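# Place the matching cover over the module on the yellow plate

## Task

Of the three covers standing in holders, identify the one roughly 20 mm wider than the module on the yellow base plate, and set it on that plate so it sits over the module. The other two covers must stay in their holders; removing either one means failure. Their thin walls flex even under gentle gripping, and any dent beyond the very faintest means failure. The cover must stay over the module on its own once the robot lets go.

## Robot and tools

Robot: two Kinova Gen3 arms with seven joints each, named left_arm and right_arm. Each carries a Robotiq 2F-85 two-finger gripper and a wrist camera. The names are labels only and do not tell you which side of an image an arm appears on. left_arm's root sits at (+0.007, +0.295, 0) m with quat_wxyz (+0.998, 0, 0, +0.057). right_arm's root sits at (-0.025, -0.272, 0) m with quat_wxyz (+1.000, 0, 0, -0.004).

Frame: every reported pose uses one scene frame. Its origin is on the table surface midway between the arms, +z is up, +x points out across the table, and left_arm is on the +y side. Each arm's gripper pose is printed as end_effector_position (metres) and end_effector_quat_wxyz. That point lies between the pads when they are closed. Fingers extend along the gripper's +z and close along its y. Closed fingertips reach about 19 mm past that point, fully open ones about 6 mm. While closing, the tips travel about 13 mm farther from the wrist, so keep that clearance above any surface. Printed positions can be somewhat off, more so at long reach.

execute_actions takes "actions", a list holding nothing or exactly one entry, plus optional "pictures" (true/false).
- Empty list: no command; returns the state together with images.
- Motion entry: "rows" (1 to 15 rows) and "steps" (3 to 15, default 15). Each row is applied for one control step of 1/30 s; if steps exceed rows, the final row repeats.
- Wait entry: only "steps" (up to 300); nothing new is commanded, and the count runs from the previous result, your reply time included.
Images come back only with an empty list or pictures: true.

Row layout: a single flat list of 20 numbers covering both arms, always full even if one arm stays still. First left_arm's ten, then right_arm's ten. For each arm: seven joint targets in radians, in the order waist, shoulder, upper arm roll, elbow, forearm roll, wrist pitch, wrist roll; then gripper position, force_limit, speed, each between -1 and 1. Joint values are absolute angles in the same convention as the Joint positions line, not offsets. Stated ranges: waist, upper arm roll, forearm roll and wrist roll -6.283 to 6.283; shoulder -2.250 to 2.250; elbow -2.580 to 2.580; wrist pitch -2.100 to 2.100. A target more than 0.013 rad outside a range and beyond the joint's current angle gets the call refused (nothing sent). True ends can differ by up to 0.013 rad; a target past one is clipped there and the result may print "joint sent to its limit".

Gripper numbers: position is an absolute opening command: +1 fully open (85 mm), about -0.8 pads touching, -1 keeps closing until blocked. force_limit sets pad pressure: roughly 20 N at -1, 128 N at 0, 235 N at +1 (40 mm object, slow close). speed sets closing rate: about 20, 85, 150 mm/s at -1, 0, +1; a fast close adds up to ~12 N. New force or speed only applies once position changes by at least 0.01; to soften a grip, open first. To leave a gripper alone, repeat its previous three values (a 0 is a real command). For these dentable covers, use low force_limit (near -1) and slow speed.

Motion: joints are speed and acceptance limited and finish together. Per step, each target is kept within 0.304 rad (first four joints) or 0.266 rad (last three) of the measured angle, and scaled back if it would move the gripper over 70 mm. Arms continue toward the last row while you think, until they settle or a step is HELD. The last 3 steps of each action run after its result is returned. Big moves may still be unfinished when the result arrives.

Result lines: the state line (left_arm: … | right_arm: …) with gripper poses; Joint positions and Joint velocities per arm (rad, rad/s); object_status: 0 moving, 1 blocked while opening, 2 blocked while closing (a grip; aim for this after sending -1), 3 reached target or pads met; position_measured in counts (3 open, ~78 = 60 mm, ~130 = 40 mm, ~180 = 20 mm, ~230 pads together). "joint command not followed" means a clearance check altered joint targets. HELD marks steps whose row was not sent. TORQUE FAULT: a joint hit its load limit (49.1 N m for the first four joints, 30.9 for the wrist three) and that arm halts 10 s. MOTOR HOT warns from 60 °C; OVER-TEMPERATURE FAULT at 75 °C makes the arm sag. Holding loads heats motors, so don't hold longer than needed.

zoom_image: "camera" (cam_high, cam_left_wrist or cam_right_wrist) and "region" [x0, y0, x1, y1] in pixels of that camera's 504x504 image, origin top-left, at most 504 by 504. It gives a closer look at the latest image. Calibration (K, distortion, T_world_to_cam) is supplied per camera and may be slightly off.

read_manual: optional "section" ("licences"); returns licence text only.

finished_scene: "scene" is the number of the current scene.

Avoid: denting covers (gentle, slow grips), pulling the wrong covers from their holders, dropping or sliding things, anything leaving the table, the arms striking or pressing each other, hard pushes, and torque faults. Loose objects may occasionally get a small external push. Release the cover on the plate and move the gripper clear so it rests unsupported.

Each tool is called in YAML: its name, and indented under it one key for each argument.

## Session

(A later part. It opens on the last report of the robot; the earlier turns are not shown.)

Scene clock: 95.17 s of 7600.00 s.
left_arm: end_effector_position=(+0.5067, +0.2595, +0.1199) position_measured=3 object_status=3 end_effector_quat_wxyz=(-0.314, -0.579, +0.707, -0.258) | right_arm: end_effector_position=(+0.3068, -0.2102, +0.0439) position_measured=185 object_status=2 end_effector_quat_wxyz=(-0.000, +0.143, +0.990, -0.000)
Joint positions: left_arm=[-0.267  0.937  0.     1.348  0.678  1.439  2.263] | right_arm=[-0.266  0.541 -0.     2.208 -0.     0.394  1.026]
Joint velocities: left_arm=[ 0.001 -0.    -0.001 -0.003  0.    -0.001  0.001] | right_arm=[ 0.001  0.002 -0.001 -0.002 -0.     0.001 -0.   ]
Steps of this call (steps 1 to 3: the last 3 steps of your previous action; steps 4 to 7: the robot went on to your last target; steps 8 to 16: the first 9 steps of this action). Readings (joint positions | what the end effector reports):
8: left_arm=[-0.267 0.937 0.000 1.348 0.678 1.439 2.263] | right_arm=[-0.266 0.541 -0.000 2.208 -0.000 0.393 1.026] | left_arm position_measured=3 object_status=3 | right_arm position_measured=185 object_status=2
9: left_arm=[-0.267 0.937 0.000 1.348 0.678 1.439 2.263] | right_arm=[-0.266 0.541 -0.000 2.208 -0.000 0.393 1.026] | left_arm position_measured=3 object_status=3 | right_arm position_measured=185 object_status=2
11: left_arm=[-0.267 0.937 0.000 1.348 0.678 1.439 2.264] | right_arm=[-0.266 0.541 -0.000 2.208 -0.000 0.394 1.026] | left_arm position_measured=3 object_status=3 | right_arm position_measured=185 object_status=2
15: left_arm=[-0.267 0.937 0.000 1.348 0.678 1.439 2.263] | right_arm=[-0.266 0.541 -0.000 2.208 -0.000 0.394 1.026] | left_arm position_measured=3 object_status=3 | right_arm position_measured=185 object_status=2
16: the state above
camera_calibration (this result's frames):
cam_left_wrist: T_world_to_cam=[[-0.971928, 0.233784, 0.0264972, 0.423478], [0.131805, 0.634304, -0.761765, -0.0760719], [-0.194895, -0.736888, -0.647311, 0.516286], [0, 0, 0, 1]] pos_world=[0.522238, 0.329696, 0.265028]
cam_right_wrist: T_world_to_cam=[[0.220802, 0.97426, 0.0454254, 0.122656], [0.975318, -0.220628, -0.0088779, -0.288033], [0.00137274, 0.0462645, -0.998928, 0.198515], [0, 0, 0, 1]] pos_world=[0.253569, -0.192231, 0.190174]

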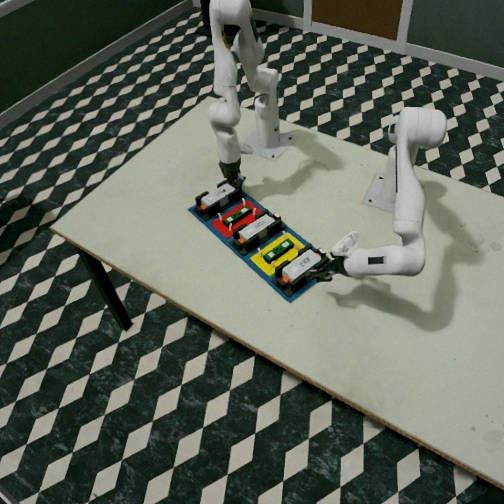

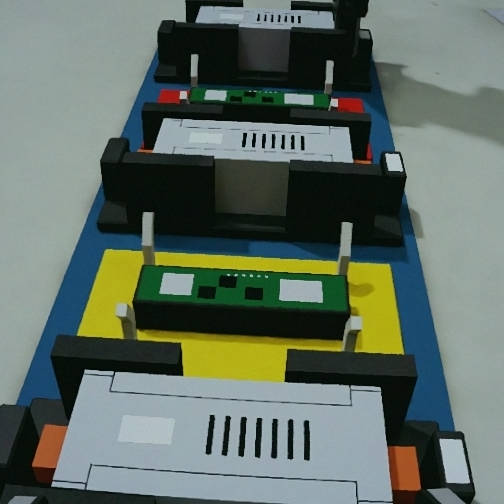

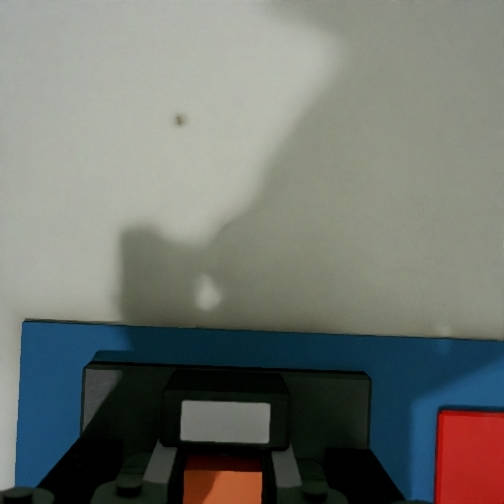

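execute_actions:
  actions: []

Scene clock: 95.80 s of 7600.00 s.
left_arm: end_effector_position=(+0.5067, +0.2595, +0.1199) position_measured=3 object_status=3 end_effector_quat_wxyz=(-0.314, -0.579, +0.707, -0.258) | right_arm: end_effector_position=(+0.3068, -0.2102, +0.0439) position_measured=185 object_status=2 end_effector_quat_wxyz=(-0.000, +0.143, +0.990, -0.000)
Joint positions: left_arm=[-0.267  0.937  0.     1.348  0.678  1.439  2.264] | right_arm=[-0.266  0.541 -0.     2.208 -0.     0.394  1.026]
Joint velocities: left_arm=[-0.001 -0.    -0.     0.001 -0.    -0.     0.001] | right_arm=[0.001 0.001 0.002 0.    0.001 0.    0.002]
Kept back: nothing.
Steps of this call (steps 1 to 3: the last 3 steps of your previous action; steps 4 to 15: the robot went on to your last target; steps 16 to 19: nothing new was sent). Readings (joint positions | what the end effector reports):
1: left_arm=[-0.267 0.937 0.000 1.348 0.678 1.439 2.263] | right_arm=[-0.266 0.541 -0.000 2.208 -0.000 0.394 1.026] | left_arm position_measured=3 object_status=3 | right_arm position_measured=185 object_status=2
2: left_arm=[-0.267 0.937 0.000 1.348 0.678 1.439 2.264] | right_arm=[-0.266 0.541 -0.000 2.208 -0.000 0.394 1.026] | left_arm position_measured=3 object_status=3 | right_arm position_measured=185 object_status=2
4: left_arm=[-0.267 0.937 0.000 1.348 0.678 1.439 2.264] | right_arm=[-0.266 0.541 -0.000 2.208 -0.000 0.394 1.026] | left_arm position_measured=3 object_status=3 | right_arm position_measured=185 object_status=2
8: left_arm=[-0.267 0.937 0.000 1.348 0.678 1.439 2.264] | right_arm=[-0.266 0.541 -0.000 2.208 -0.000 0.394 1.026] | left_arm position_measured=3 object_status=3 | right_arm position_measured=185 object_status=2
19: the state above
All arms were judged still, so your last target was given up. Only a new action makes them travel on or press farther. Fingers that are still opening or closing keep moving.
camera_calibration (this result's frames):
cam_left_wrist: T_world_to_cam=[[-0.971927, 0.233784, 0.0264972, 0.423478], [0.131805, 0.634303, -0.761765, -0.0760719], [-0.194896, -0.736888, -0.647311, 0.516286], [0, 0, 0, 1]] pos_world=[0.522238, 0.329696, 0.265028]
cam_right_wrist: T_world_to_cam=[[0.220804, 0.974261, 0.0453944, 0.122656], [0.975317, -0.220627, -0.00893925, -0.288033], [0.00130606, 0.0462478, -0.998929, 0.198533], [0, 0, 0, 1]] pos_world=[0.253581, -0.192228, 0.190177]

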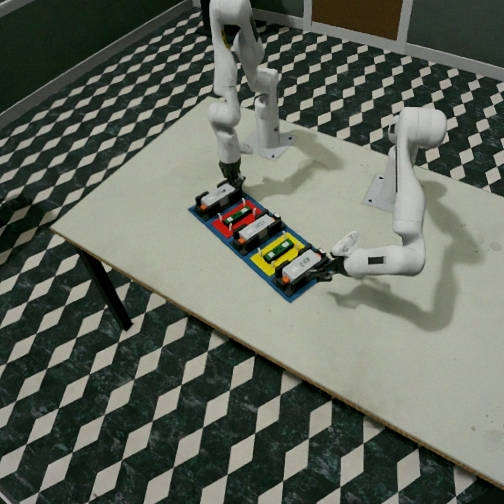

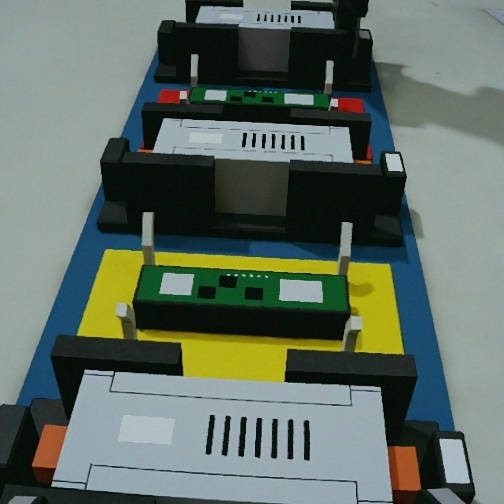

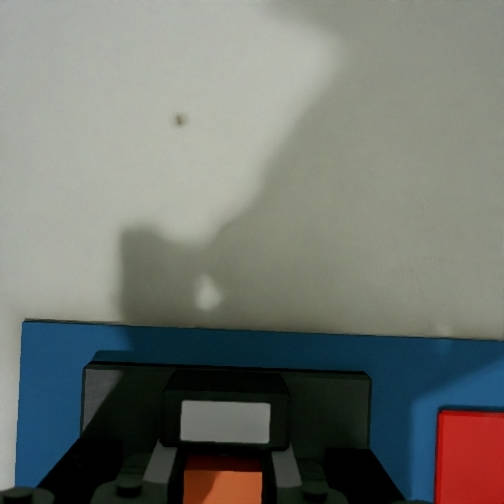

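execute_actions:
  actions:
    - {"rows": [[-0.2669,0.9368,0,1.3477,0.6779,1.4388,2.2635,1,-1,0,-0.266215,0.529665,0,2.203238,0,0.3937,1.025715,-0.98,-0.3,-1]], "steps": 15}

Scene clock: 96.63 s of 7600.00 s.
left_arm: end_effector_position=(+0.5067, +0.2595, +0.1199) position_measured=3 object_status=3 end_effector_quat_wxyz=(-0.314, -0.579, +0.707, -0.258) | right_arm: end_effector_position=(+0.3068, -0.2102, +0.0440) position_measured=191 object_status=0 end_effector_quat_wxyz=(-0.000, +0.143, +0.990, -0.000)
Joint positions: left_arm=[-0.267  0.937  0.     1.348  0.678  1.439  2.263] | right_arm=[-0.266  0.54  -0.     2.208 -0.     0.394  1.026]
Joint velocities: left_arm=[ 0.     0.002 -0.001 -0.002  0.     0.001 -0.   ] | right_arm=[ 0.001  0.001 -0.002  0.001 -0.     0.     0.001]
Steps of this call (steps 1 to 13: nothing new was sent; steps 14 to 25: the first 12 steps of this action). Readings (joint positions | what the end effector reports):
14: left_arm=[-0.267 0.937 0.000 1.348 0.678 1.439 2.263] | right_arm=[-0.266 0.541 -0.000 2.208 -0.000 0.394 1.026] | left_arm position_measured=3 object_status=3 | right_arm position_measured=185 object_status=0
15: left_arm=[-0.267 0.937 0.000 1.348 0.678 1.439 2.263] | right_arm=[-0.266 0.541 -0.000 2.208 -0.000 0.394 1.026] | left_arm position_measured=3 object_status=3 | right_arm position_measured=186 object_status=0
17: left_arm=[-0.267 0.937 0.000 1.348 0.678 1.439 2.263] | right_arm=[-0.266 0.540 -0.000 2.208 -0.000 0.394 1.026] | left_arm position_measured=3 object_status=3 | right_arm position_measured=187 object_status=0
21: left_arm=[-0.267 0.937 0.000 1.348 0.678 1.439 2.263] | right_arm=[-0.266 0.540 -0.000 2.208 -0.000 0.394 1.026] | left_arm position_measured=3 object_status=3 | right_arm position_measured=191 object_status=0
25: the state above

execute_actions:
  actions:
    - {"rows": [[-0.2669,0.9368,0,1.3477,0.6779,1.4388,2.2635,1,-1,0,-0.266215,0.529665,0,2.203238,0,0.3937,1.025715,-0.98,-0.3,-1],[-0.2669,0.9368,0,1.3477,0.6779,1.4388,2.2635,1,-1,0,-0.266215,0.529665,0,2.203238,0,0.3937,1.025715,-0.98,-0.3,-1],[-0.2669,0.9368,0,1.3477,0.6779,1.4388,2.2635,1,-1,0,-0.266215,0.529665,0,2.203238,0,0.3937,1.025715,-0.98,-0.3,-1],[-0.2669,0.9368,0,1.3477,0.6779,1.4388,2.2635,1,-1,0,-0.266215,0.5287,0,2.2029,0,0.3937,1.025715,-0.98,-0.3,-1],[-0.2669,0.9368,0,1.3477,0.6779,1.4388,2.2635,1,-1,0,-0.266215,0.5278,0,2.2026,0,0.3937,1.025715,-0.98,-0.3,-1],[-0.2669,0.9368,0,1.3477,0.6779,1.4388,2.2635,1,-1,0,-0.266215,0.5269,0,2.2023,0,0.3937,1.025715,-0.98,-0.3,-1],[-0.2669,0.9368,0,1.3477,0.6779,1.4388,2.2635,1,-1,0,-0.266215,0.5260,0,2.2020,0,0.3937,1.025715,-0.98,-0.3,-1],[-0.2669,0.9368,0,1.3477,0.6779,1.4388,2.2635,1,-1,0,-0.266215,0.5251,0,2.2017,0,0.3937,1.025715,-0.98,-0.3,-1],[-0.2669,0.9368,0,1.3477,0.6779,1.4388,2.2635,1,-1,0,-0.266215,0.5242,0,2.2014,0,0.3937,1.025715,-0.98,-0.3,-1],[-0.2669,0.9368,0,1.3477,0.6779,1.4388,2.2635,1,-1,0,-0.266215,0.5233,0,2.2011,0,0.3937,1.025715,-0.98,-0.3,-1],[-0.2669,0.9368,0,1.3477,0.6779,1.4388,2.2635,1,-1,0,-0.266215,0.5224,0,2.2008,0,0.3937,1.025715,-0.98,-0.3,-1],[-0.2669,0.9368,0,1.3477,0.6779,1.4388,2.2635,1,-1,0,-0.266215,0.5215,0,2.2006,0,0.3937,1.025715,-0.98,-0.3,-1]], "steps": 15}

execute_actions:
  actions:
    - {"steps": 10}
  pictures: true

Scene clock: 99.00 s of 7600.00 s.
left_arm: end_effector_position=(+0.5067, +0.2595, +0.1199) position_measured=3 object_status=3 end_effector_quat_wxyz=(-0.314, -0.579, +0.707, -0.258) | right_arm: end_effector_position=(+0.3070, -0.2102, +0.0444) position_measured=191 object_status=2 end_effector_quat_wxyz=(+0.000, +0.143, +0.990, +0.000)
Joint positions: left_arm=[-0.267  0.937  0.     1.348  0.678  1.439  2.263] | right_arm=[-0.266  0.539 -0.001  2.208 -0.     0.394  1.026]
Joint velocities: left_arm=[ 0.     0.001  0.001  0.002 -0.     0.    -0.001] | right_arm=[ 0.001 -0.005 -0.     0.001 -0.    -0.    -0.001]
Steps of this call (steps 1 to 3: the last 3 steps of your previous action; steps 4 to 15: the robot went on to your last target; steps 16 to 59: nothing new was sent; steps 60 to 71: the first 12 steps of this action). Readings (joint positions | what the end effector reports):
60: left_arm=[-0.267 0.937 0.000 1.348 0.678 1.439 2.264] | right_arm=[-0.266 0.540 -0.000 2.208 -0.000 0.394 1.026] | left_arm position_measured=3 object_status=3 | right_arm position_measured=191 object_status=2
61: left_arm=[-0.267 0.937 0.000 1.348 0.678 1.439 2.263] | right_arm=[-0.266 0.540 -0.000 2.208 -0.000 0.394 1.026] | left_arm position_measured=3 object_status=3 | right_arm position_measured=191 object_status=2
63: left_arm=[-0.267 0.937 0.000 1.348 0.678 1.439 2.264] | right_arm=[-0.266 0.540 -0.000 2.208 -0.000 0.394 1.026] | left_arm position_measured=3 object_status=3 | right_arm position_measured=191 object_status=2
67: left_arm=[-0.267 0.937 0.000 1.348 0.678 1.439 2.264] | right_arm=[-0.266 0.540 -0.000 2.208 -0.000 0.394 1.026] | left_arm position_measured=3 object_status=3 | right_arm position_measured=191 object_status=2
71: the state above

Scene clock: 99.33 s of 7600.00 s.
left_arm: end_effector_position=(+0.5067, +0.2595, +0.1199) position_measured=3 object_status=3 end_effector_quat_wxyz=(-0.314, -0.579, +0.707, -0.258) | right_arm: end_effector_position=(+0.3070, -0.2102, +0.0444) position_measured=191 object_status=2 end_effector_quat_wxyz=(+0.000, +0.143, +0.990, +0.000)
Joint positions: left_arm=[-0.267  0.937  0.     1.348  0.678  1.439  2.264] | right_arm=[-0.266  0.539 -0.001  2.208 -0.     0.394  1.026]
Joint velocities: left_arm=[ 0.    -0.    -0.     0.002 -0.    -0.    -0.001] | right_arm=[-0.     0.     0.     0.001 -0.002 -0.    -0.   ]
Kept back: nothing.
Steps of this call (steps 1 to 3: the last 3 steps of your previous action; steps 4 to 10: the robot went on to your last target). Readings (joint positions | what the end effector reports):
1: left_arm=[-0.267 0.937 0.000 1.348 0.678 1.439 2.263] | right_arm=[-0.266 0.539 -0.001 2.208 -0.000 0.394 1.026] | left_arm position_measured=3 object_status=3 | right_arm position_measured=191 object_status=2
2: left_arm=[-0.267 0.937 0.000 1.348 0.678 1.439 2.264] | right_arm=[-0.266 0.539 -0.001 2.208 -0.000 0.394 1.026] | left_arm position_measured=3 object_status=3 | right_arm position_measured=191 object_status=2
4: left_arm=[-0.267 0.937 0.000 1.348 0.678 1.439 2.264] | right_arm=[-0.266 0.539 -0.001 2.208 -0.000 0.394 1.026] | left_arm position_measured=3 object_status=3 | right_arm position_measured=191 object_status=2
8: left_arm=[-0.267 0.937 0.000 1.348 0.678 1.439 2.264] | right_arm=[-0.266 0.539 -0.001 2.208 -0.000 0.394 1.026] | left_arm position_measured=3 object_status=3 | right_arm position_measured=191 object_status=2
10: the state above
camera_calibration (this result's frames):
cam_left_wrist: T_world_to_cam=[[-0.971928, 0.233784, 0.0264971, 0.423478], [0.131805, 0.634304, -0.761765, -0.0760719], [-0.194896, -0.736888, -0.647311, 0.516286], [0, 0, 0, 1]] pos_world=[0.522238, 0.329696, 0.265028]
cam_right_wrist: T_world_to_cam=[[0.220766, 0.974245, 0.0459257, 0.122528], [0.975324, -0.220635, -0.00797014, -0.288252], [0.00236795, 0.046552, -0.998913, 0.198728], [0, 0, 0, 1]] pos_world=[0.253618, -0.192222, 0.190588]

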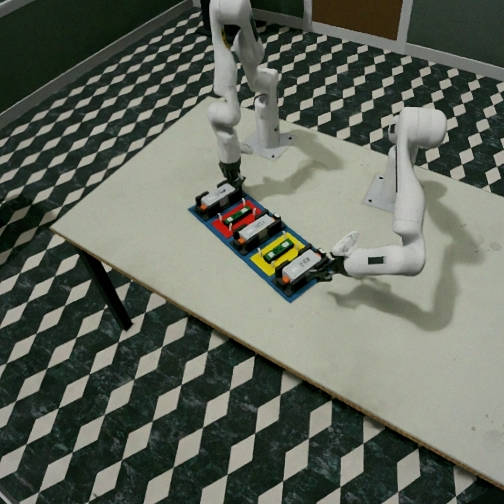

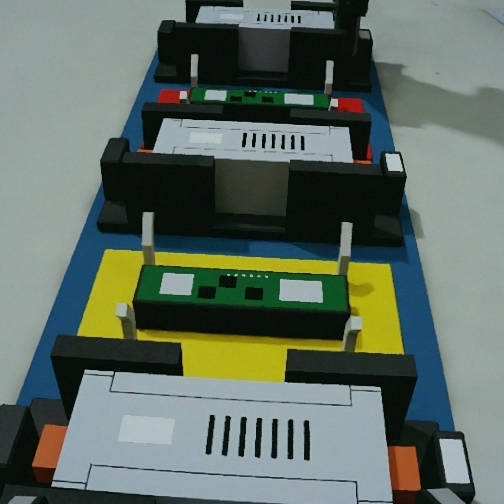

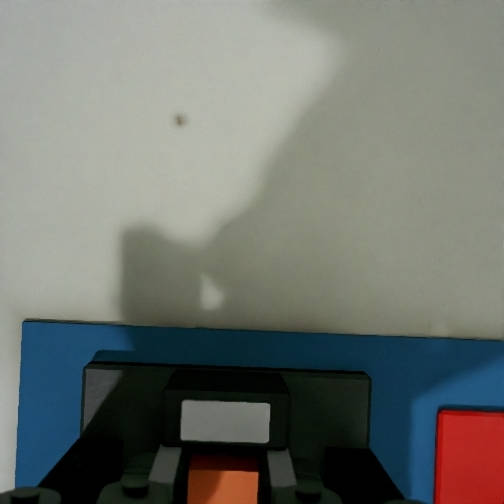

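zoom_image:
  camera: "cam_left_wrist"
  region: [340, 400, 504, 504]

zoom_image:
  camera: "cam_left_wrist"
  region: [0, 380, 164, 504]

Region (340, 400, 504, 504) of cam_left_wrist's 504x504 image, scaled by 3.073; it fills the top 320 rows of this view, and the rest is white.

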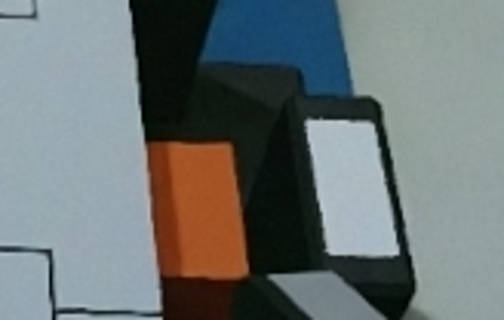

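Region (0, 380, 164, 504) of cam_left_wrist's 504x504 image, scaled by 3.073; it fills the top 381 rows of this view, and the rest is white.

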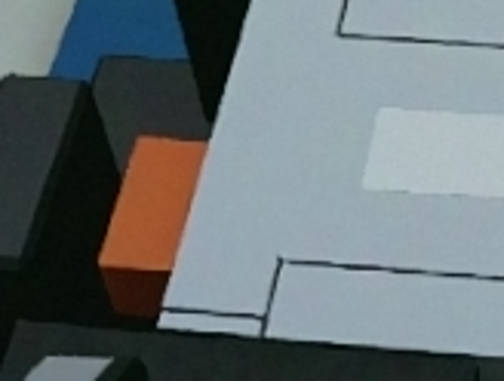

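execute_actions:
  actions:
    - {"rows": [[-0.2669,0.9368,0,1.3477,0.6779,1.4388,2.2635,1,-1,0,-0.266215,0.5300,0,2.2040,0,0.3937,1.025715,-0.98,-0.3,-1],[-0.2669,0.9368,0,1.3477,0.6779,1.4388,2.2635,1,-1,0,-0.266215,0.5360,0,2.2060,0,0.3937,1.025715,-0.98,-0.3,-1],[-0.2669,0.9368,0,1.3477,0.6779,1.4388,2.2635,1,-1,0,-0.266215,0.5415,0,2.2075,0,0.3925,1.025715,-0.98,-0.3,-1],[-0.2669,0.9368,0,1.3477,0.6779,1.4388,2.2635,1,-1,0,-0.266215,0.5415,0,2.2075,0,0.3925,1.025715,-0.98,-0.3,-1],[-0.2669,0.9368,0,1.3477,0.6779,1.4388,2.2635,1,-1,0,-0.266215,0.5415,0,2.2075,0,0.3925,1.025715,-0.98,-0.3,-1],[-0.2669,0.9368,0,1.3477,0.6779,1.4388,2.2635,1,-1,0,-0.266215,0.5415,0,2.2075,0,0.3925,1.025715,-0.3452,-1,0],[-0.2669,0.9368,0,1.3477,0.6779,1.4388,2.2635,1,-1,0,-0.266215,0.5415,0,2.2075,0,0.3925,1.025715,-0.3452,-1,0],[-0.2669,0.9368,0,1.3477,0.6779,1.4388,2.2635,1,-1,0,-0.266215,0.5415,0,2.2075,0,0.3925,1.025715,-0.3452,-1,0],[-0.2669,0.9368,0,1.3477,0.6779,1.4388,2.2635,1,-1,0,-0.266215,0.5415,0,2.2075,0,0.3925,1.025715,-0.3452,-1,0],[-0.2669,0.9368,0,1.3477,0.6779,1.4388,2.2635,1,-1,0,-0.266215,0.5415,0,2.2075,0,0.3925,1.025715,-0.3452,-1,0],[-0.2669,0.9368,0,1.3477,0.6779,1.4388,2.2635,1,-1,0,-0.266215,0.5415,0,2.2075,0,0.3925,1.025715,-0.3452,-1,0],[-0.2669,0.9368,0,1.3477,0.6779,1.4388,2.2635,1,-1,0,-0.266215,0.5415,0,2.2075,0,0.3925,1.025715,-0.3452,-1,0]], "steps": 15}

Scene clock: 108.73 s of 7600.00 s.
left_arm: end_effector_position=(+0.5067, +0.2595, +0.1199) position_measured=3 object_status=3 end_effector_quat_wxyz=(-0.314, -0.579, +0.707, -0.258) | right_arm: end_effector_position=(+0.3065, -0.2104, +0.0433) position_measured=174 object_status=0 end_effector_quat_wxyz=(-0.001, +0.143, +0.990, -0.000)
Joint positions: left_arm=[-0.267  0.937  0.     1.348  0.678  1.439  2.264] | right_arm=[-0.266  0.542 -0.     2.208 -0.     0.393  1.026]
Joint velocities: left_arm=[ 0.001 -0.     0.     0.003 -0.     0.001 -0.   ] | right_arm=[ 0.001 -0.001  0.001  0.     0.002  0.001 -0.   ]
Steps of this call (steps 1 to 15: the robot went on to your last target; steps 16 to 90: nothing new was sent; then 6.00 s passed at rest; steps 91 to 102: the first 12 steps of this action). Readings (joint positions | what the end effector reports):
91: left_arm=[-0.267 0.937 0.000 1.348 0.678 1.439 2.264] | right_arm=[-0.266 0.540 -0.001 2.208 -0.000 0.394 1.026] | left_arm position_measured=3 object_status=3 | right_arm position_measured=191 object_status=2
92: left_arm=[-0.267 0.937 0.000 1.348 0.678 1.439 2.264] | right_arm=[-0.266 0.541 -0.000 2.208 -0.000 0.394 1.026] | left_arm position_measured=3 object_status=3 | right_arm position_measured=191 object_status=2
94: left_arm=[-0.267 0.937 0.000 1.348 0.678 1.439 2.263] | right_arm=[-0.266 0.542 -0.000 2.208 -0.000 0.394 1.026] | left_arm position_measured=3 object_status=3 | right_arm position_measured=191 object_status=2
98: left_arm=[-0.267 0.937 0.000 1.348 0.678 1.439 2.264] | right_arm=[-0.267 0.542 -0.000 2.208 -0.000 0.393 1.026] | left_arm position_measured=3 object_status=3 | right_arm position_measured=186 object_status=0
102: the state above

execute_actions:
  actions:
    - {"rows": [[-0.2669,0.9368,0,1.3477,0.6779,1.4388,2.2635,1,-1,0,-0.266215,0.5334,0,2.2056,0,0.4027,1.025715,-0.3452,-1,0],[-0.2669,0.9368,0,1.3477,0.6779,1.4388,2.2635,1,-1,0,-0.266215,0.5260,0,2.2037,0,0.4119,1.025715,-0.3452,-1,0],[-0.2669,0.9368,0,1.3477,0.6779,1.4388,2.2635,1,-1,0,-0.266215,0.5188,0,2.2017,0,0.4211,1.025715,-0.3452,-1,0],[-0.2669,0.9368,0,1.3477,0.6779,1.4388,2.2635,1,-1,0,-0.266215,0.511584,0,2.199702,0,0.430307,1.025715,-0.3452,-1,0],[-0.2669,0.9368,0,1.3477,0.6779,1.4388,2.2635,1,-1,0,-0.266215,0.5028,0,2.1974,0,0.4414,1.025715,-0.3452,-1,0],[-0.2669,0.9368,0,1.3477,0.6779,1.4388,2.2635,1,-1,0,-0.266215,0.4939,0,2.1950,0,0.4527,1.025715,-0.3452,-1,0],[-0.2669,0.9368,0,1.3477,0.6779,1.4388,2.2635,1,-1,0,-0.266215,0.4851,0,2.1926,0,0.4639,1.025715,-0.3452,-1,0],[-0.2669,0.9368,0,1.3477,0.6779,1.4388,2.2635,1,-1,0,-0.266215,0.4762,0,2.1901,0,0.4753,1.025715,-0.3452,-1,0],[-0.2669,0.9368,0,1.3477,0.6779,1.4388,2.2635,1,-1,0,-0.266215,0.4674,0,2.1876,0,0.4866,1.025715,-0.3452,-1,0],[-0.2669,0.9368,0,1.3477,0.6779,1.4388,2.2635,1,-1,0,-0.266215,0.4585,0,2.1850,0,0.4981,1.025715,-0.3452,-1,0],[-0.2669,0.9368,0,1.3477,0.6779,1.4388,2.2635,1,-1,0,-0.266215,0.449696,0,2.182454,0,0.509443,1.025715,-0.3452,-1,0]], "steps": 15}

execute_actions:
  actions:
    - {"rows": [[-0.2669,0.9368,0,1.3477,0.6779,1.4388,2.2635,1,-1,0,-0.175694,0.527488,0,1.973762,0,0.640343,1.1162,0.43,-1,0]], "steps": 15}

execute_actions:
  actions:
    - {"steps": 12}
  pictures: true

Scene clock: 109.50 s of 7600.00 s.
left_arm: end_effector_position=(+0.5067, +0.2595, +0.1199) position_measured=3 object_status=3 end_effector_quat_wxyz=(-0.314, -0.579, +0.707, -0.258) | right_arm: end_effector_position=(+0.3065, -0.2105, +0.0703) position_measured=173 object_status=3 end_effector_quat_wxyz=(-0.000, +0.143, +0.990, -0.000)
Joint positions: left_arm=[-0.267  0.937  0.     1.348  0.678  1.439  2.263] | right_arm=[-0.266  0.47  -0.     2.189 -0.     0.484  1.026]
Joint velocities: left_arm=[-0.    -0.001  0.    -0.001  0.    -0.001 -0.002] | right_arm=[ 0.002 -0.226  0.002 -0.079  0.001  0.296  0.   ]
Steps of this call (steps 1 to 3: the last 3 steps of your previous action; steps 4 to 11: the robot went on to your last target; steps 12 to 23: the first 12 steps of this action). Readings (joint positions | what the end effector reports):
12: left_arm=[-0.267 0.937 0.000 1.348 0.678 1.439 2.263] | right_arm=[-0.266 0.541 -0.000 2.208 -0.000 0.394 1.026] | left_arm position_measured=3 object_status=3 | right_arm position_measured=173 object_status=3
13: left_arm=[-0.267 0.937 0.000 1.348 0.678 1.439 2.264] | right_arm=[-0.266 0.538 -0.000 2.208 -0.000 0.397 1.026] | left_arm position_measured=3 object_status=3 | right_arm position_measured=173 object_status=3
15: left_arm=[-0.267 0.937 0.000 1.348 0.678 1.439 2.263] | right_arm=[-0.266 0.528 -0.000 2.206 -0.000 0.409 1.026] | left_arm position_measured=3 object_status=3 | right_arm position_measured=173 object_status=3
19: left_arm=[-0.267 0.937 0.000 1.348 0.678 1.439 2.263] | right_arm=[-0.267 0.502 -0.000 2.198 -0.000 0.442 1.026] | left_arm position_measured=3 object_status=3 | right_arm position_measured=173 object_status=3
23: the state above

Scene clock: 110.00 s of 7600.00 s.
left_arm: end_effector_position=(+0.5067, +0.2595, +0.1199) position_measured=3 object_status=3 end_effector_quat_wxyz=(-0.314, -0.579, +0.707, -0.258) | right_arm: end_effector_position=(+0.3721, -0.2288, +0.0857) position_measured=102 object_status=0 end_effector_quat_wxyz=(+0.001, +0.142, +0.990, +0.000)
Joint positions: left_arm=[-0.267  0.937  0.     1.348  0.678  1.439  2.264] | right_arm=[-0.181  0.523  0.001  1.979  0.     0.636  1.114]
Joint velocities: left_arm=[ 0.002  0.     0.001 -0.001  0.     0.001  0.   ] | right_arm=[ 0.051  0.039  0.002 -0.156  0.     0.095  0.069]
Steps of this call (steps 1 to 3: the last 3 steps of your previous action; steps 4 to 15: the first 12 steps of this action). Readings (joint positions | what the end effector reports):
4: left_arm=[-0.267 0.937 0.000 1.348 0.678 1.439 2.263] | right_arm=[-0.266 0.456 -0.000 2.182 -0.000 0.507 1.026] | left_arm position_measured=3 object_status=3 | right_arm position_measured=173 object_status=0
5: left_arm=[-0.267 0.937 0.000 1.348 0.678 1.439 2.263] | right_arm=[-0.262 0.458 -0.000 2.177 -0.000 0.513 1.028] | left_arm position_measured=3 object_status=3 | right_arm position_measured=172 object_status=0
7: left_arm=[-0.267 0.937 0.000 1.348 0.678 1.439 2.264] | right_arm=[-0.249 0.468 -0.001 2.149 -0.000 0.534 1.040] | left_arm position_measured=3 object_status=3 | right_arm position_measured=161 object_status=0
11: left_arm=[-0.267 0.937 0.000 1.348 0.678 1.439 2.264] | right_arm=[-0.203 0.505 0.000 2.041 0.000 0.601 1.087] | left_arm position_measured=3 object_status=3 | right_arm position_measured=133 object_status=0
15: the state above

Scene clock: 110.40 s of 7600.00 s.
left_arm: end_effector_position=(+0.5067, +0.2595, +0.1199) position_measured=3 object_status=3 end_effector_quat_wxyz=(-0.314, -0.579, +0.707, -0.258) | right_arm: end_effector_position=(+0.3732, -0.2302, +0.0851) position_measured=75 object_status=0 end_effector_quat_wxyz=(+0.000, +0.143, +0.990, +0.000)
Joint positions: left_arm=[-0.267  0.937  0.     1.348  0.678  1.439  2.263] | right_arm=[-0.176  0.527  0.     1.974  0.     0.64   1.116]
Joint velocities: left_arm=[ 0.001  0.001 -0.001 -0.002 -0.     0.001 -0.   ] | right_arm=[ 0.003  0.     0.003 -0.003 -0.001  0.     0.001]
Kept back: nothing.
Steps of this call (steps 1 to 3: the last 3 steps of your previous action; steps 4 to 12: the robot went on to your last target). Readings (joint positions | what the end effector reports):
1: left_arm=[-0.267 0.937 0.000 1.348 0.678 1.439 2.264] | right_arm=[-0.180 0.524 0.001 1.976 0.000 0.638 1.116] | left_arm position_measured=3 object_status=3 | right_arm position_measured=95 object_status=0
2: left_arm=[-0.267 0.937 0.000 1.348 0.678 1.439 2.264] | right_arm=[-0.179 0.524 0.000 1.975 0.000 0.639 1.116] | left_arm position_measured=3 object_status=3 | right_arm position_measured=87 object_status=0
4: left_arm=[-0.267 0.937 0.000 1.348 0.678 1.439 2.264] | right_arm=[-0.178 0.526 0.000 1.974 0.000 0.640 1.116] | left_arm position_measured=3 object_status=3 | right_arm position_measured=78 object_status=0
8: left_arm=[-0.267 0.937 0.000 1.348 0.678 1.439 2.264] | right_arm=[-0.176 0.527 0.000 1.974 0.000 0.640 1.116] | left_arm position_measured=3 object_status=3 | right_arm position_measured=75 object_status=0
12: the state above
camera_calibration (this result's frames):
cam_left_wrist: T_world_to_cam=[[-0.971928, 0.233784, 0.0264972, 0.423478], [0.131805, 0.634304, -0.761765, -0.0760719], [-0.194896, -0.736888, -0.647311, 0.516286], [0, 0, 0, 1]] pos_world=[0.522238, 0.329696, 0.265028]
cam_right_wrist: T_world_to_cam=[[0.221257, 0.974148, 0.045624, 0.125349], [0.975212, -0.221131, -0.00785475, -0.356989], [0.0024372, 0.046231, -0.998928, 0.240052], [0, 0, 0, 1]] pos_world=[0.319821, -0.212147, 0.231271]

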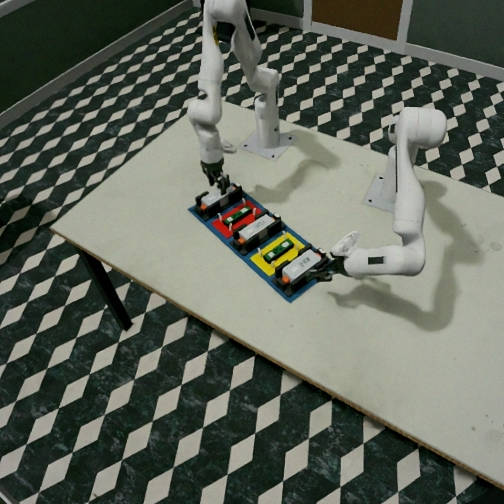

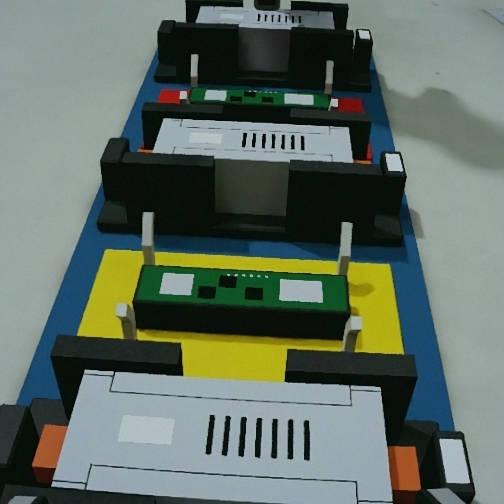

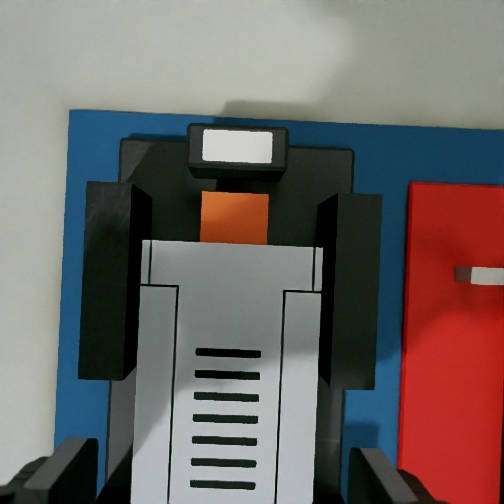

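zoom_image:
  camera: "cam_right_wrist"
  region: [150, 110, 330, 260]

Region (150, 110, 330, 260) of cam_right_wrist's 504x504 image, scaled by 2.800.

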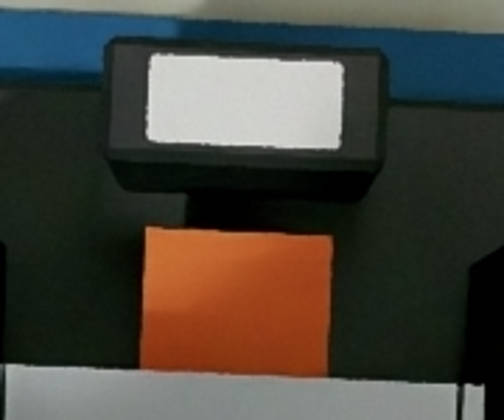

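execute_actions:
  actions:
    - {"rows": [[-0.2669,0.9368,0,1.3477,0.6779,1.4388,2.2635,1,-1,0,-0.175694,0.5364,0,1.9772,0,0.6280,1.1162,0.43,-1,0],[-0.2669,0.9368,0,1.3477,0.6779,1.4388,2.2635,1,-1,0,-0.175694,0.5453,0,1.9806,0,0.6157,1.1162,0.43,-1,0],[-0.2669,0.9368,0,1.3477,0.6779,1.4388,2.2635,1,-1,0,-0.175694,0.5542,0,1.9840,0,0.6034,1.1162,0.43,-1,0],[-0.2669,0.9368,0,1.3477,0.6779,1.4388,2.2635,1,-1,0,-0.175694,0.5631,0,1.9874,0,0.5911,1.1162,0.43,-1,0],[-0.2669,0.9368,0,1.3477,0.6779,1.4388,2.2635,1,-1,0,-0.175694,0.5720,0,1.9908,0,0.5788,1.1162,0.43,-1,0],[-0.2669,0.9368,0,1.3477,0.6779,1.4388,2.2635,1,-1,0,-0.175694,0.580911,0,1.994189,0,0.566493,1.1162,0.43,-1,0],[-0.2669,0.9368,0,1.3477,0.6779,1.4388,2.2635,1,-1,0,-0.175694,0.5899,0,1.9967,0,0.5550,1.1162,0.43,-1,0],[-0.2669,0.9368,0,1.3477,0.6779,1.4388,2.2635,1,-1,0,-0.175694,0.5989,0,1.9991,0,0.5435,1.1162,0.43,-1,0],[-0.2669,0.9368,0,1.3477,0.6779,1.4388,2.2635,1,-1,0,-0.175694,0.6080,0,2.0016,0,0.5320,1.1162,0.43,-1,0],[-0.2669,0.9368,0,1.3477,0.6779,1.4388,2.2635,1,-1,0,-0.175694,0.6170,0,2.0041,0,0.5205,1.1162,0.43,-1,0],[-0.2669,0.9368,0,1.3477,0.6779,1.4388,2.2635,1,-1,0,-0.175694,0.6260,0,2.0066,0,0.5090,1.1162,0.43,-1,0],[-0.2669,0.9368,0,1.3477,0.6779,1.4388,2.2635,1,-1,0,-0.175694,0.635018,0,2.009064,0,0.497511,1.1162,0.43,-1,0]], "steps": 15}

execute_actions:
  actions:
    - {"steps": 10}
  pictures: true

Scene clock: 111.37 s of 7600.00 s.
left_arm: end_effector_position=(+0.5067, +0.2595, +0.1199) position_measured=3 object_status=3 end_effector_quat_wxyz=(-0.314, -0.579, +0.707, -0.258) | right_arm: end_effector_position=(+0.3733, -0.2302, +0.0490) position_measured=75 object_status=3 end_effector_quat_wxyz=(-0.000, +0.143, +0.990, -0.000)
Joint positions: left_arm=[-0.267  0.937  0.     1.348  0.678  1.439  2.264] | right_arm=[-0.176  0.606  0.     2.001 -0.     0.536  1.116]
Joint velocities: left_arm=[ 0.    -0.     0.    -0.002  0.     0.001 -0.   ] | right_arm=[-0.001  0.262 -0.     0.076 -0.    -0.341 -0.   ]
Steps of this call (steps 1 to 15: the robot went on to your last target; steps 16 to 17: nothing new was sent; steps 18 to 29: the first 12 steps of this action). Readings (joint positions | what the end effector reports):
18: left_arm=[-0.267 0.937 0.000 1.348 0.678 1.439 2.264] | right_arm=[-0.176 0.529 0.000 1.974 -0.000 0.639 1.116] | left_arm position_measured=3 object_status=3 | right_arm position_measured=75 object_status=3
19: left_arm=[-0.267 0.937 0.000 1.348 0.678 1.439 2.264] | right_arm=[-0.176 0.532 0.000 1.975 -0.000 0.635 1.116] | left_arm position_measured=3 object_status=3 | right_arm position_measured=75 object_status=3
21: left_arm=[-0.267 0.937 0.000 1.348 0.678 1.439 2.263] | right_arm=[-0.176 0.543 0.000 1.979 -0.000 0.622 1.116] | left_arm position_measured=3 object_status=3 | right_arm position_measured=75 object_status=3
25: left_arm=[-0.267 0.937 0.000 1.348 0.678 1.439 2.264] | right_arm=[-0.176 0.572 0.000 1.990 -0.000 0.581 1.116] | left_arm position_measured=3 object_status=3 | right_arm position_measured=75 object_status=3
29: the state above

Scene clock: 111.70 s of 7600.00 s.
left_arm: end_effector_position=(+0.5067, +0.2595, +0.1199) position_measured=3 object_status=3 end_effector_quat_wxyz=(-0.314, -0.579, +0.707, -0.258) | right_arm: end_effector_position=(+0.3734, -0.2302, +0.0365) position_measured=75 object_status=3 end_effector_quat_wxyz=(+0.000, +0.143, +0.990, +0.000)
Joint positions: left_arm=[-0.267  0.937  0.     1.348  0.678  1.439  2.264] | right_arm=[-0.176  0.634 -0.     2.009  0.     0.498  1.116]
Joint velocities: left_arm=[ 0.001 -0.     0.     0.    -0.     0.    -0.004] | right_arm=[ 0.001  0.009  0.     0.001  0.    -0.004 -0.   ]
Kept back: nothing.
Steps of this call (steps 1 to 3: the last 3 steps of your previous action; steps 4 to 10: the robot went on to your last target). Readings (joint positions | what the end effector reports):
1: left_arm=[-0.267 0.937 0.000 1.348 0.678 1.439 2.263] | right_arm=[-0.176 0.614 -0.000 2.003 0.000 0.525 1.116] | left_arm position_measured=3 object_status=3 | right_arm position_measured=75 object_status=3
2: left_arm=[-0.267 0.937 0.000 1.348 0.678 1.439 2.264] | right_arm=[-0.176 0.621 -0.000 2.005 0.000 0.515 1.116] | left_arm position_measured=3 object_status=3 | right_arm position_measured=75 object_status=3
4: left_arm=[-0.267 0.937 0.000 1.348 0.678 1.439 2.264] | right_arm=[-0.176 0.628 -0.000 2.008 0.000 0.504 1.116] | left_arm position_measured=3 object_status=3 | right_arm position_measured=75 object_status=3
8: left_arm=[-0.267 0.937 0.000 1.348 0.678 1.439 2.263] | right_arm=[-0.176 0.633 -0.000 2.009 0.000 0.498 1.116] | left_arm position_measured=3 object_status=3 | right_arm position_measured=75 object_status=3
10: the state above
camera_calibration (this result's frames):
cam_left_wrist: T_world_to_cam=[[-0.971927, 0.233784, 0.0264972, 0.423478], [0.131805, 0.634304, -0.761765, -0.0760719], [-0.194896, -0.736888, -0.647311, 0.516286], [0, 0, 0, 1]] pos_world=[0.522238, 0.329696, 0.265028]
cam_right_wrist: T_world_to_cam=[[0.221376, 0.974108, 0.0458866, 0.127491], [0.975184, -0.221279, -0.00723866, -0.357601], [0.00310251, 0.0463504, -0.99892, 0.191278], [0, 0, 0, 1]] pos_world=[0.31991, -0.212186, 0.182633]

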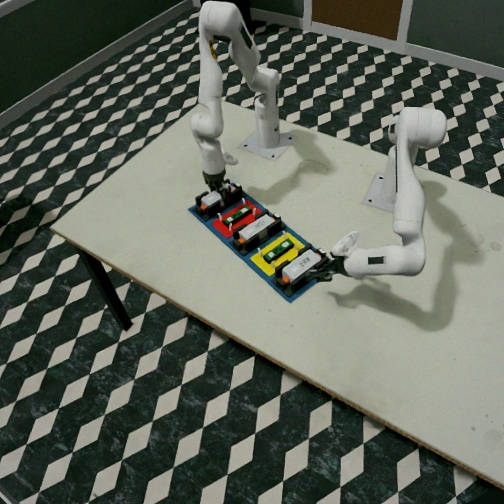

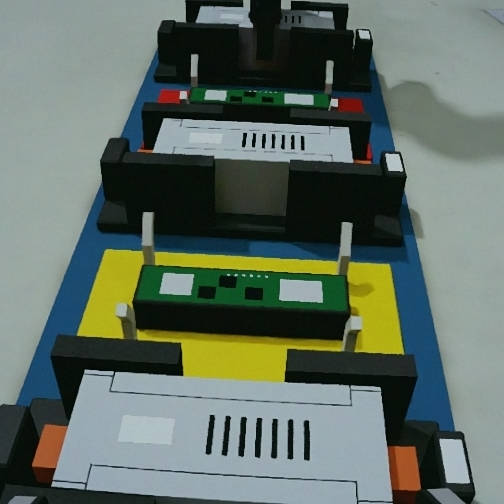

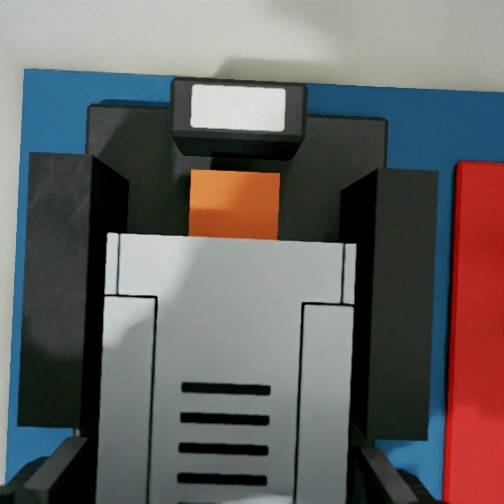

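execute_actions:
  actions:
    - {"rows": [[-0.2669,0.9368,0,1.3477,0.6779,1.4388,2.2635,1,-1,0,-0.175694,0.635018,0,2.009064,0,0.497511,1.1162,0.24,-1,0],[-0.2669,0.9368,0,1.3477,0.6779,1.4388,2.2635,1,-1,0,-0.175694,0.635018,0,2.009064,0,0.497511,1.1162,0.24,-1,0],[-0.2669,0.9368,0,1.3477,0.6779,1.4388,2.2635,1,-1,0,-0.175694,0.635018,0,2.009064,0,0.497511,1.1162,0.24,-1,0],[-0.2669,0.9368,0,1.3477,0.6779,1.4388,2.2635,1,-1,0,-0.175694,0.635018,0,2.009064,0,0.497511,1.1162,0.24,-1,0],[-0.2669,0.9368,0,1.3477,0.6779,1.4388,2.2635,1,-1,0,-0.175694,0.635018,0,2.009064,0,0.497511,1.1162,0.24,-1,0],[-0.2669,0.9368,0,1.3477,0.6779,1.4388,2.2635,1,-1,0,-0.175694,0.635018,0,2.009064,0,0.497511,1.1162,0.24,-1,0],[-0.2669,0.9368,0,1.3477,0.6779,1.4388,2.2635,1,-1,0,-0.175694,0.635018,0,2.009064,0,0.497511,1.1162,0.24,-1,0],[-0.2669,0.9368,0,1.3477,0.6779,1.4388,2.2635,1,-1,0,-0.175694,0.635018,0,2.009064,0,0.497511,1.1162,0.24,-1,0],[-0.2669,0.9368,0,1.3477,0.6779,1.4388,2.2635,1,-1,0,-0.175694,0.635018,0,2.009064,0,0.497511,1.1162,-1,-1,-1]], "steps": 15}

execute_actions:
  actions:
    - {"steps": 15}

Scene clock: 112.43 s of 7600.00 s.
left_arm: end_effector_position=(+0.5067, +0.2595, +0.1199) position_measured=3 object_status=3 end_effector_quat_wxyz=(-0.314, -0.579, +0.707, -0.258) | right_arm: end_effector_position=(+0.3732, -0.2302, +0.0360) position_measured=102 object_status=0 end_effector_quat_wxyz=(+0.000, +0.143, +0.990, +0.000)
Joint positions: left_arm=[-0.267  0.937  0.     1.348  0.678  1.439  2.264] | right_arm=[-0.176  0.635 -0.     2.009  0.     0.498  1.116]
Joint velocities: left_arm=[ 0.    -0.001 -0.001  0.002 -0.     0.     0.001] | right_arm=[ 0.     0.001  0.001  0.     0.001 -0.     0.   ]
Steps of this call (steps 1 to 10: the robot went on to your last target; steps 11 to 22: the first 12 steps of this action). Readings (joint positions | what the end effector reports):
11: left_arm=[-0.267 0.937 0.000 1.348 0.678 1.439 2.263] | right_arm=[-0.176 0.635 0.000 2.009 0.000 0.498 1.116] | left_arm position_measured=3 object_status=3 | right_arm position_measured=75 object_status=0
12: left_arm=[-0.267 0.937 0.000 1.348 0.678 1.439 2.264] | right_arm=[-0.176 0.635 0.000 2.009 -0.000 0.498 1.116] | left_arm position_measured=3 object_status=3 | right_arm position_measured=77 object_status=0
14: left_arm=[-0.267 0.937 0.000 1.348 0.678 1.439 2.263] | right_arm=[-0.176 0.635 0.000 2.009 0.000 0.498 1.116] | left_arm position_measured=3 object_status=3 | right_arm position_measured=87 object_status=0
18: left_arm=[-0.267 0.937 0.000 1.348 0.678 1.439 2.263] | right_arm=[-0.176 0.635 -0.000 2.009 0.000 0.498 1.116] | left_arm position_measured=3 object_status=3 | right_arm position_measured=98 object_status=0
22: the state above

Scene clock: 112.93 s of 7600.00 s.
left_arm: end_effector_position=(+0.5067, +0.2595, +0.1199) position_measured=3 object_status=3 end_effector_quat_wxyz=(-0.314, -0.579, +0.707, -0.258) | right_arm: end_effector_position=(+0.3732, -0.2302, +0.0363) position_measured=110 object_status=2 end_effector_quat_wxyz=(+0.000, +0.143, +0.990, +0.000)
Joint positions: left_arm=[-0.267  0.937  0.     1.348  0.678  1.439  2.263] | right_arm=[-0.176  0.634  0.     2.009  0.     0.498  1.116]
Joint velocities: left_arm=[-0.    -0.001 -0.    -0.001  0.    -0.001 -0.002] | right_arm=[ 0.    -0.001  0.    -0.004  0.001 -0.     0.001]
Kept back: nothing.
Steps of this call (steps 1 to 3: the last 3 steps of your previous action; steps 4 to 15: the robot went on to your last target). Readings (joint positions | what the end effector reports):
1: left_arm=[-0.267 0.937 0.000 1.348 0.678 1.439 2.264] | right_arm=[-0.176 0.635 -0.000 2.009 -0.000 0.498 1.116] | left_arm position_measured=3 object_status=3 | right_arm position_measured=103 object_status=0
2: left_arm=[-0.267 0.937 0.000 1.348 0.678 1.439 2.264] | right_arm=[-0.176 0.635 0.000 2.009 0.000 0.498 1.116] | left_arm position_measured=3 object_status=3 | right_arm position_measured=105 object_status=0
4: left_arm=[-0.267 0.937 0.000 1.348 0.678 1.439 2.263] | right_arm=[-0.176 0.635 0.000 2.009 0.000 0.498 1.116] | left_arm position_measured=3 object_status=3 | right_arm position_measured=108 object_status=0
8: left_arm=[-0.267 0.937 0.000 1.348 0.678 1.439 2.264] | right_arm=[-0.176 0.634 0.000 2.009 0.000 0.498 1.116] | left_arm position_measured=3 object_status=3 | right_arm position_measured=110 object_status=0
15: the state above
All arms were judged still, so your last target was given up. Only a new action makes them travel on or press farther. Fingers that are still opening or closing keep moving.

execute_actions:
  actions:
    - {"rows": [[-0.2669,0.9368,0,1.3477,0.6779,1.4388,2.2635,1,-1,0,-0.175694,0.634558,0,2.008956,0,0.498079,1.1162,0.135,-0.85,-1],[-0.2669,0.9368,0,1.3477,0.6779,1.4388,2.2635,1,-1,0,-0.175694,0.634558,0,2.008956,0,0.498079,1.1162,0.135,-0.85,-1],[-0.2669,0.9368,0,1.3477,0.6779,1.4388,2.2635,1,-1,0,-0.175694,0.634558,0,2.008956,0,0.498079,1.1162,0.135,-0.85,-1],[-0.2669,0.9368,0,1.3477,0.6779,1.4388,2.2635,1,-1,0,-0.175694,0.634558,0,2.008956,0,0.498079,1.1162,0.135,-0.85,-1],[-0.2669,0.9368,0,1.3477,0.6779,1.4388,2.2635,1,-1,0,-0.175694,0.634558,0,2.008956,0,0.498079,1.1162,0.135,-0.85,-1],[-0.2669,0.9368,0,1.3477,0.6779,1.4388,2.2635,1,-1,0,-0.175694,0.634558,0,2.008956,0,0.498079,1.1162,0.135,-0.85,-1],[-0.2669,0.9368,0,1.3477,0.6779,1.4388,2.2635,1,-1,0,-0.175694,0.634558,0,2.008956,0,0.498079,1.1162,0.135,-0.85,-1],[-0.2669,0.9368,0,1.3477,0.6779,1.4388,2.2635,1,-1,0,-0.175694,0.6331,0,2.0084,0,0.498079,1.1162,0.135,-0.85,-1],[-0.2669,0.9368,0,1.3477,0.6779,1.4388,2.2635,1,-1,0,-0.175694,0.6317,0,2.0079,0,0.498079,1.1162,0.135,-0.85,-1],[-0.2669,0.9368,0,1.3477,0.6779,1.4388,2.2635,1,-1,0,-0.175694,0.6303,0,2.0074,0,0.498079,1.1162,0.135,-0.85,-1],[-0.2669,0.9368,0,1.3477,0.6779,1.4388,2.2635,1,-1,0,-0.175694,0.6289,0,2.0068,0,0.498079,1.1162,0.135,-0.85,-1],[-0.2669,0.9368,0,1.3477,0.6779,1.4388,2.2635,1,-1,0,-0.175694,0.6276,0,2.0063,0,0.498079,1.1162,0.135,-0.85,-1]], "steps": 15}

execute_actions:
  actions:
    - {"steps": 6}
  pictures: true

Scene clock: 116.40 s of 7600.00 s.
left_arm: end_effector_position=(+0.5067, +0.2595, +0.1199) position_measured=3 object_status=3 end_effector_quat_wxyz=(-0.314, -0.579, +0.707, -0.258) | right_arm: end_effector_position=(+0.3734, -0.2302, +0.0367) position_measured=110 object_status=2 end_effector_quat_wxyz=(+0.001, +0.143, +0.990, +0.000)
Joint positions: left_arm=[-0.267  0.937  0.     1.348  0.678  1.439  2.264] | right_arm=[-0.176  0.633 -0.     2.009  0.     0.498  1.116]
Joint velocities: left_arm=[ 0.     0.001  0.001 -0.    -0.    -0.001 -0.001] | right_arm=[ 0.001 -0.007 -0.001  0.    -0.     0.001  0.001]
Steps of this call (steps 1 to 90: nothing new was sent; then 0.07 s passed at rest; steps 91 to 102: the first 12 steps of this action). Readings (joint positions | what the end effector reports):
91: left_arm=[-0.267 0.937 0.000 1.348 0.678 1.439 2.263] | right_arm=[-0.176 0.634 0.000 2.009 0.000 0.498 1.116] | left_arm position_measured=3 object_status=3 | right_arm position_measured=110 object_status=0
92: left_arm=[-0.267 0.937 0.000 1.348 0.678 1.439 2.263] | right_arm=[-0.176 0.634 0.000 2.009 0.000 0.498 1.116] | left_arm position_measured=3 object_status=3 | right_arm position_measured=110 object_status=0
94: left_arm=[-0.267 0.937 0.000 1.348 0.678 1.439 2.263] | right_arm=[-0.176 0.634 0.000 2.009 0.000 0.498 1.116] | left_arm position_measured=3 object_status=3 | right_arm position_measured=110 object_status=0
98: left_arm=[-0.267 0.937 0.000 1.348 0.678 1.439 2.263] | right_arm=[-0.176 0.634 0.000 2.009 0.000 0.498 1.116] | left_arm position_measured=3 object_status=3 | right_arm position_measured=110 object_status=0
102: the state above

Scene clock: 116.60 s of 7600.00 s.
left_arm: end_effector_position=(+0.5067, +0.2595, +0.1199) position_measured=3 object_status=3 end_effector_quat_wxyz=(-0.314, -0.579, +0.707, -0.258) | right_arm: end_effector_position=(+0.3734, -0.2302, +0.0367) position_measured=110 object_status=2 end_effector_quat_wxyz=(+0.000, +0.143, +0.990, +0.000)
Joint positions: left_arm=[-0.267  0.937  0.     1.348  0.678  1.439  2.263] | right_arm=[-0.176  0.633 -0.     2.009  0.     0.498  1.116]
Joint velocities: left_arm=[-0.     0.001  0.    -0.    -0.    -0.     0.001] | right_arm=[-0.    -0.001 -0.001  0.     0.     0.    -0.001]
Kept back: nothing.
Steps of this call (steps 1 to 3: the last 3 steps of your previous action; steps 4 to 6: the robot went on to your last target). Readings (joint positions | what the end effector reports):
1: left_arm=[-0.267 0.937 0.000 1.348 0.678 1.439 2.264] | right_arm=[-0.176 0.633 -0.000 2.009 0.000 0.498 1.116] | left_arm position_measured=3 object_status=3 | right_arm position_measured=110 object_status=2
2: left_arm=[-0.267 0.937 0.000 1.348 0.678 1.439 2.264] | right_arm=[-0.176 0.633 -0.000 2.009 0.000 0.498 1.116] | left_arm position_measured=3 object_status=3 | right_arm position_measured=110 object_status=2
4: left_arm=[-0.267 0.937 0.000 1.348 0.678 1.439 2.263] | right_arm=[-0.176 0.633 -0.000 2.009 0.000 0.498 1.116] | left_arm position_measured=3 object_status=3 | right_arm position_measured=110 object_status=2
6: the state above
camera_calibration (this result's frames):
cam_left_wrist: T_world_to_cam=[[-0.971927, 0.233784, 0.0264973, 0.423478], [0.131805, 0.634303, -0.761765, -0.0760718], [-0.194896, -0.736888, -0.647311, 0.516286], [0, 0, 0, 1]] pos_world=[0.522238, 0.329696, 0.265028]
cam_right_wrist: T_world_to_cam=[[0.221283, 0.974127, 0.0459329, 0.127523], [0.975204, -0.221194, -0.00709206, -0.357623], [0.00325149, 0.0463633, -0.998919, 0.191444], [0, 0, 0, 1]] pos_world=[0.319914, -0.212203, 0.182843]

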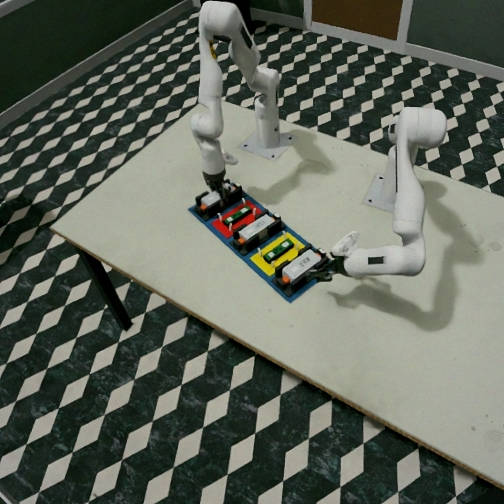

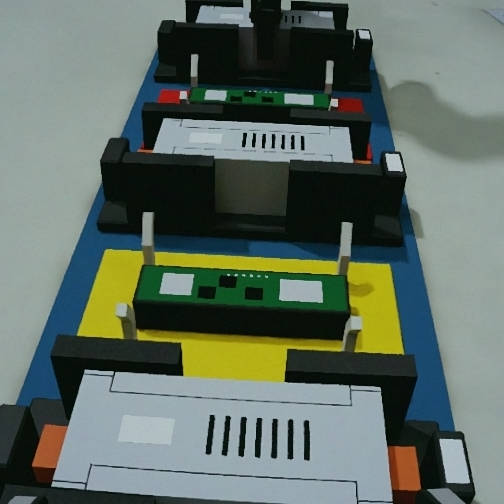

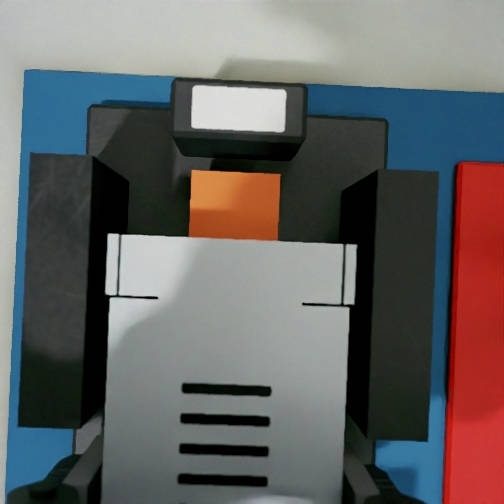

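execute_actions:
  actions:
    - {"rows": [[-0.2669,0.9368,0,1.3477,0.6779,1.4388,2.2635,1,-1,0,-0.175694,0.6276,0,2.0063,0,0.498079,1.1162,0.115,-0.9,-1]], "steps": 15}

Scene clock: 117.20 s of 7600.00 s.
left_arm: end_effector_position=(+0.5067, +0.2595, +0.1199) position_measured=3 object_status=3 end_effector_quat_wxyz=(-0.314, -0.579, +0.707, -0.258) | right_arm: end_effector_position=(+0.3734, -0.2302, +0.0368) position_measured=112 object_status=2 end_effector_quat_wxyz=(+0.001, +0.143, +0.990, +0.000)
Joint positions: left_arm=[-0.267  0.937  0.     1.348  0.678  1.439  2.264] | right_arm=[-0.176  0.633 -0.     2.009  0.     0.499  1.116]
Joint velocities: left_arm=[-0.001  0.001  0.     0.    -0.     0.002  0.   ] | right_arm=[-0.    -0.     0.     0.002  0.     0.    -0.001]
Steps of this call (steps 1 to 6: the robot went on to your last target; steps 7 to 18: the first 12 steps of this action). Readings (joint positions | what the end effector reports):
7: left_arm=[-0.267 0.937 0.000 1.348 0.678 1.439 2.264] | right_arm=[-0.176 0.633 -0.000 2.009 0.000 0.498 1.116] | left_arm position_measured=3 object_status=3 | right_arm position_measured=110 object_status=0
8: left_arm=[-0.267 0.937 0.000 1.348 0.678 1.439 2.263] | right_arm=[-0.176 0.633 -0.000 2.009 0.000 0.498 1.116] | left_arm position_measured=3 object_status=3 | right_arm position_measured=111 object_status=0
10: left_arm=[-0.267 0.937 0.000 1.348 0.678 1.439 2.264] | right_arm=[-0.176 0.633 -0.000 2.009 0.000 0.499 1.116] | left_arm position_measured=3 object_status=3 | right_arm position_measured=112 object_status=0
14: left_arm=[-0.267 0.937 0.000 1.348 0.678 1.439 2.264] | right_arm=[-0.176 0.633 -0.000 2.009 0.000 0.499 1.116] | left_arm position_measured=3 object_status=3 | right_arm position_measured=112 object_status=0
18: the state above


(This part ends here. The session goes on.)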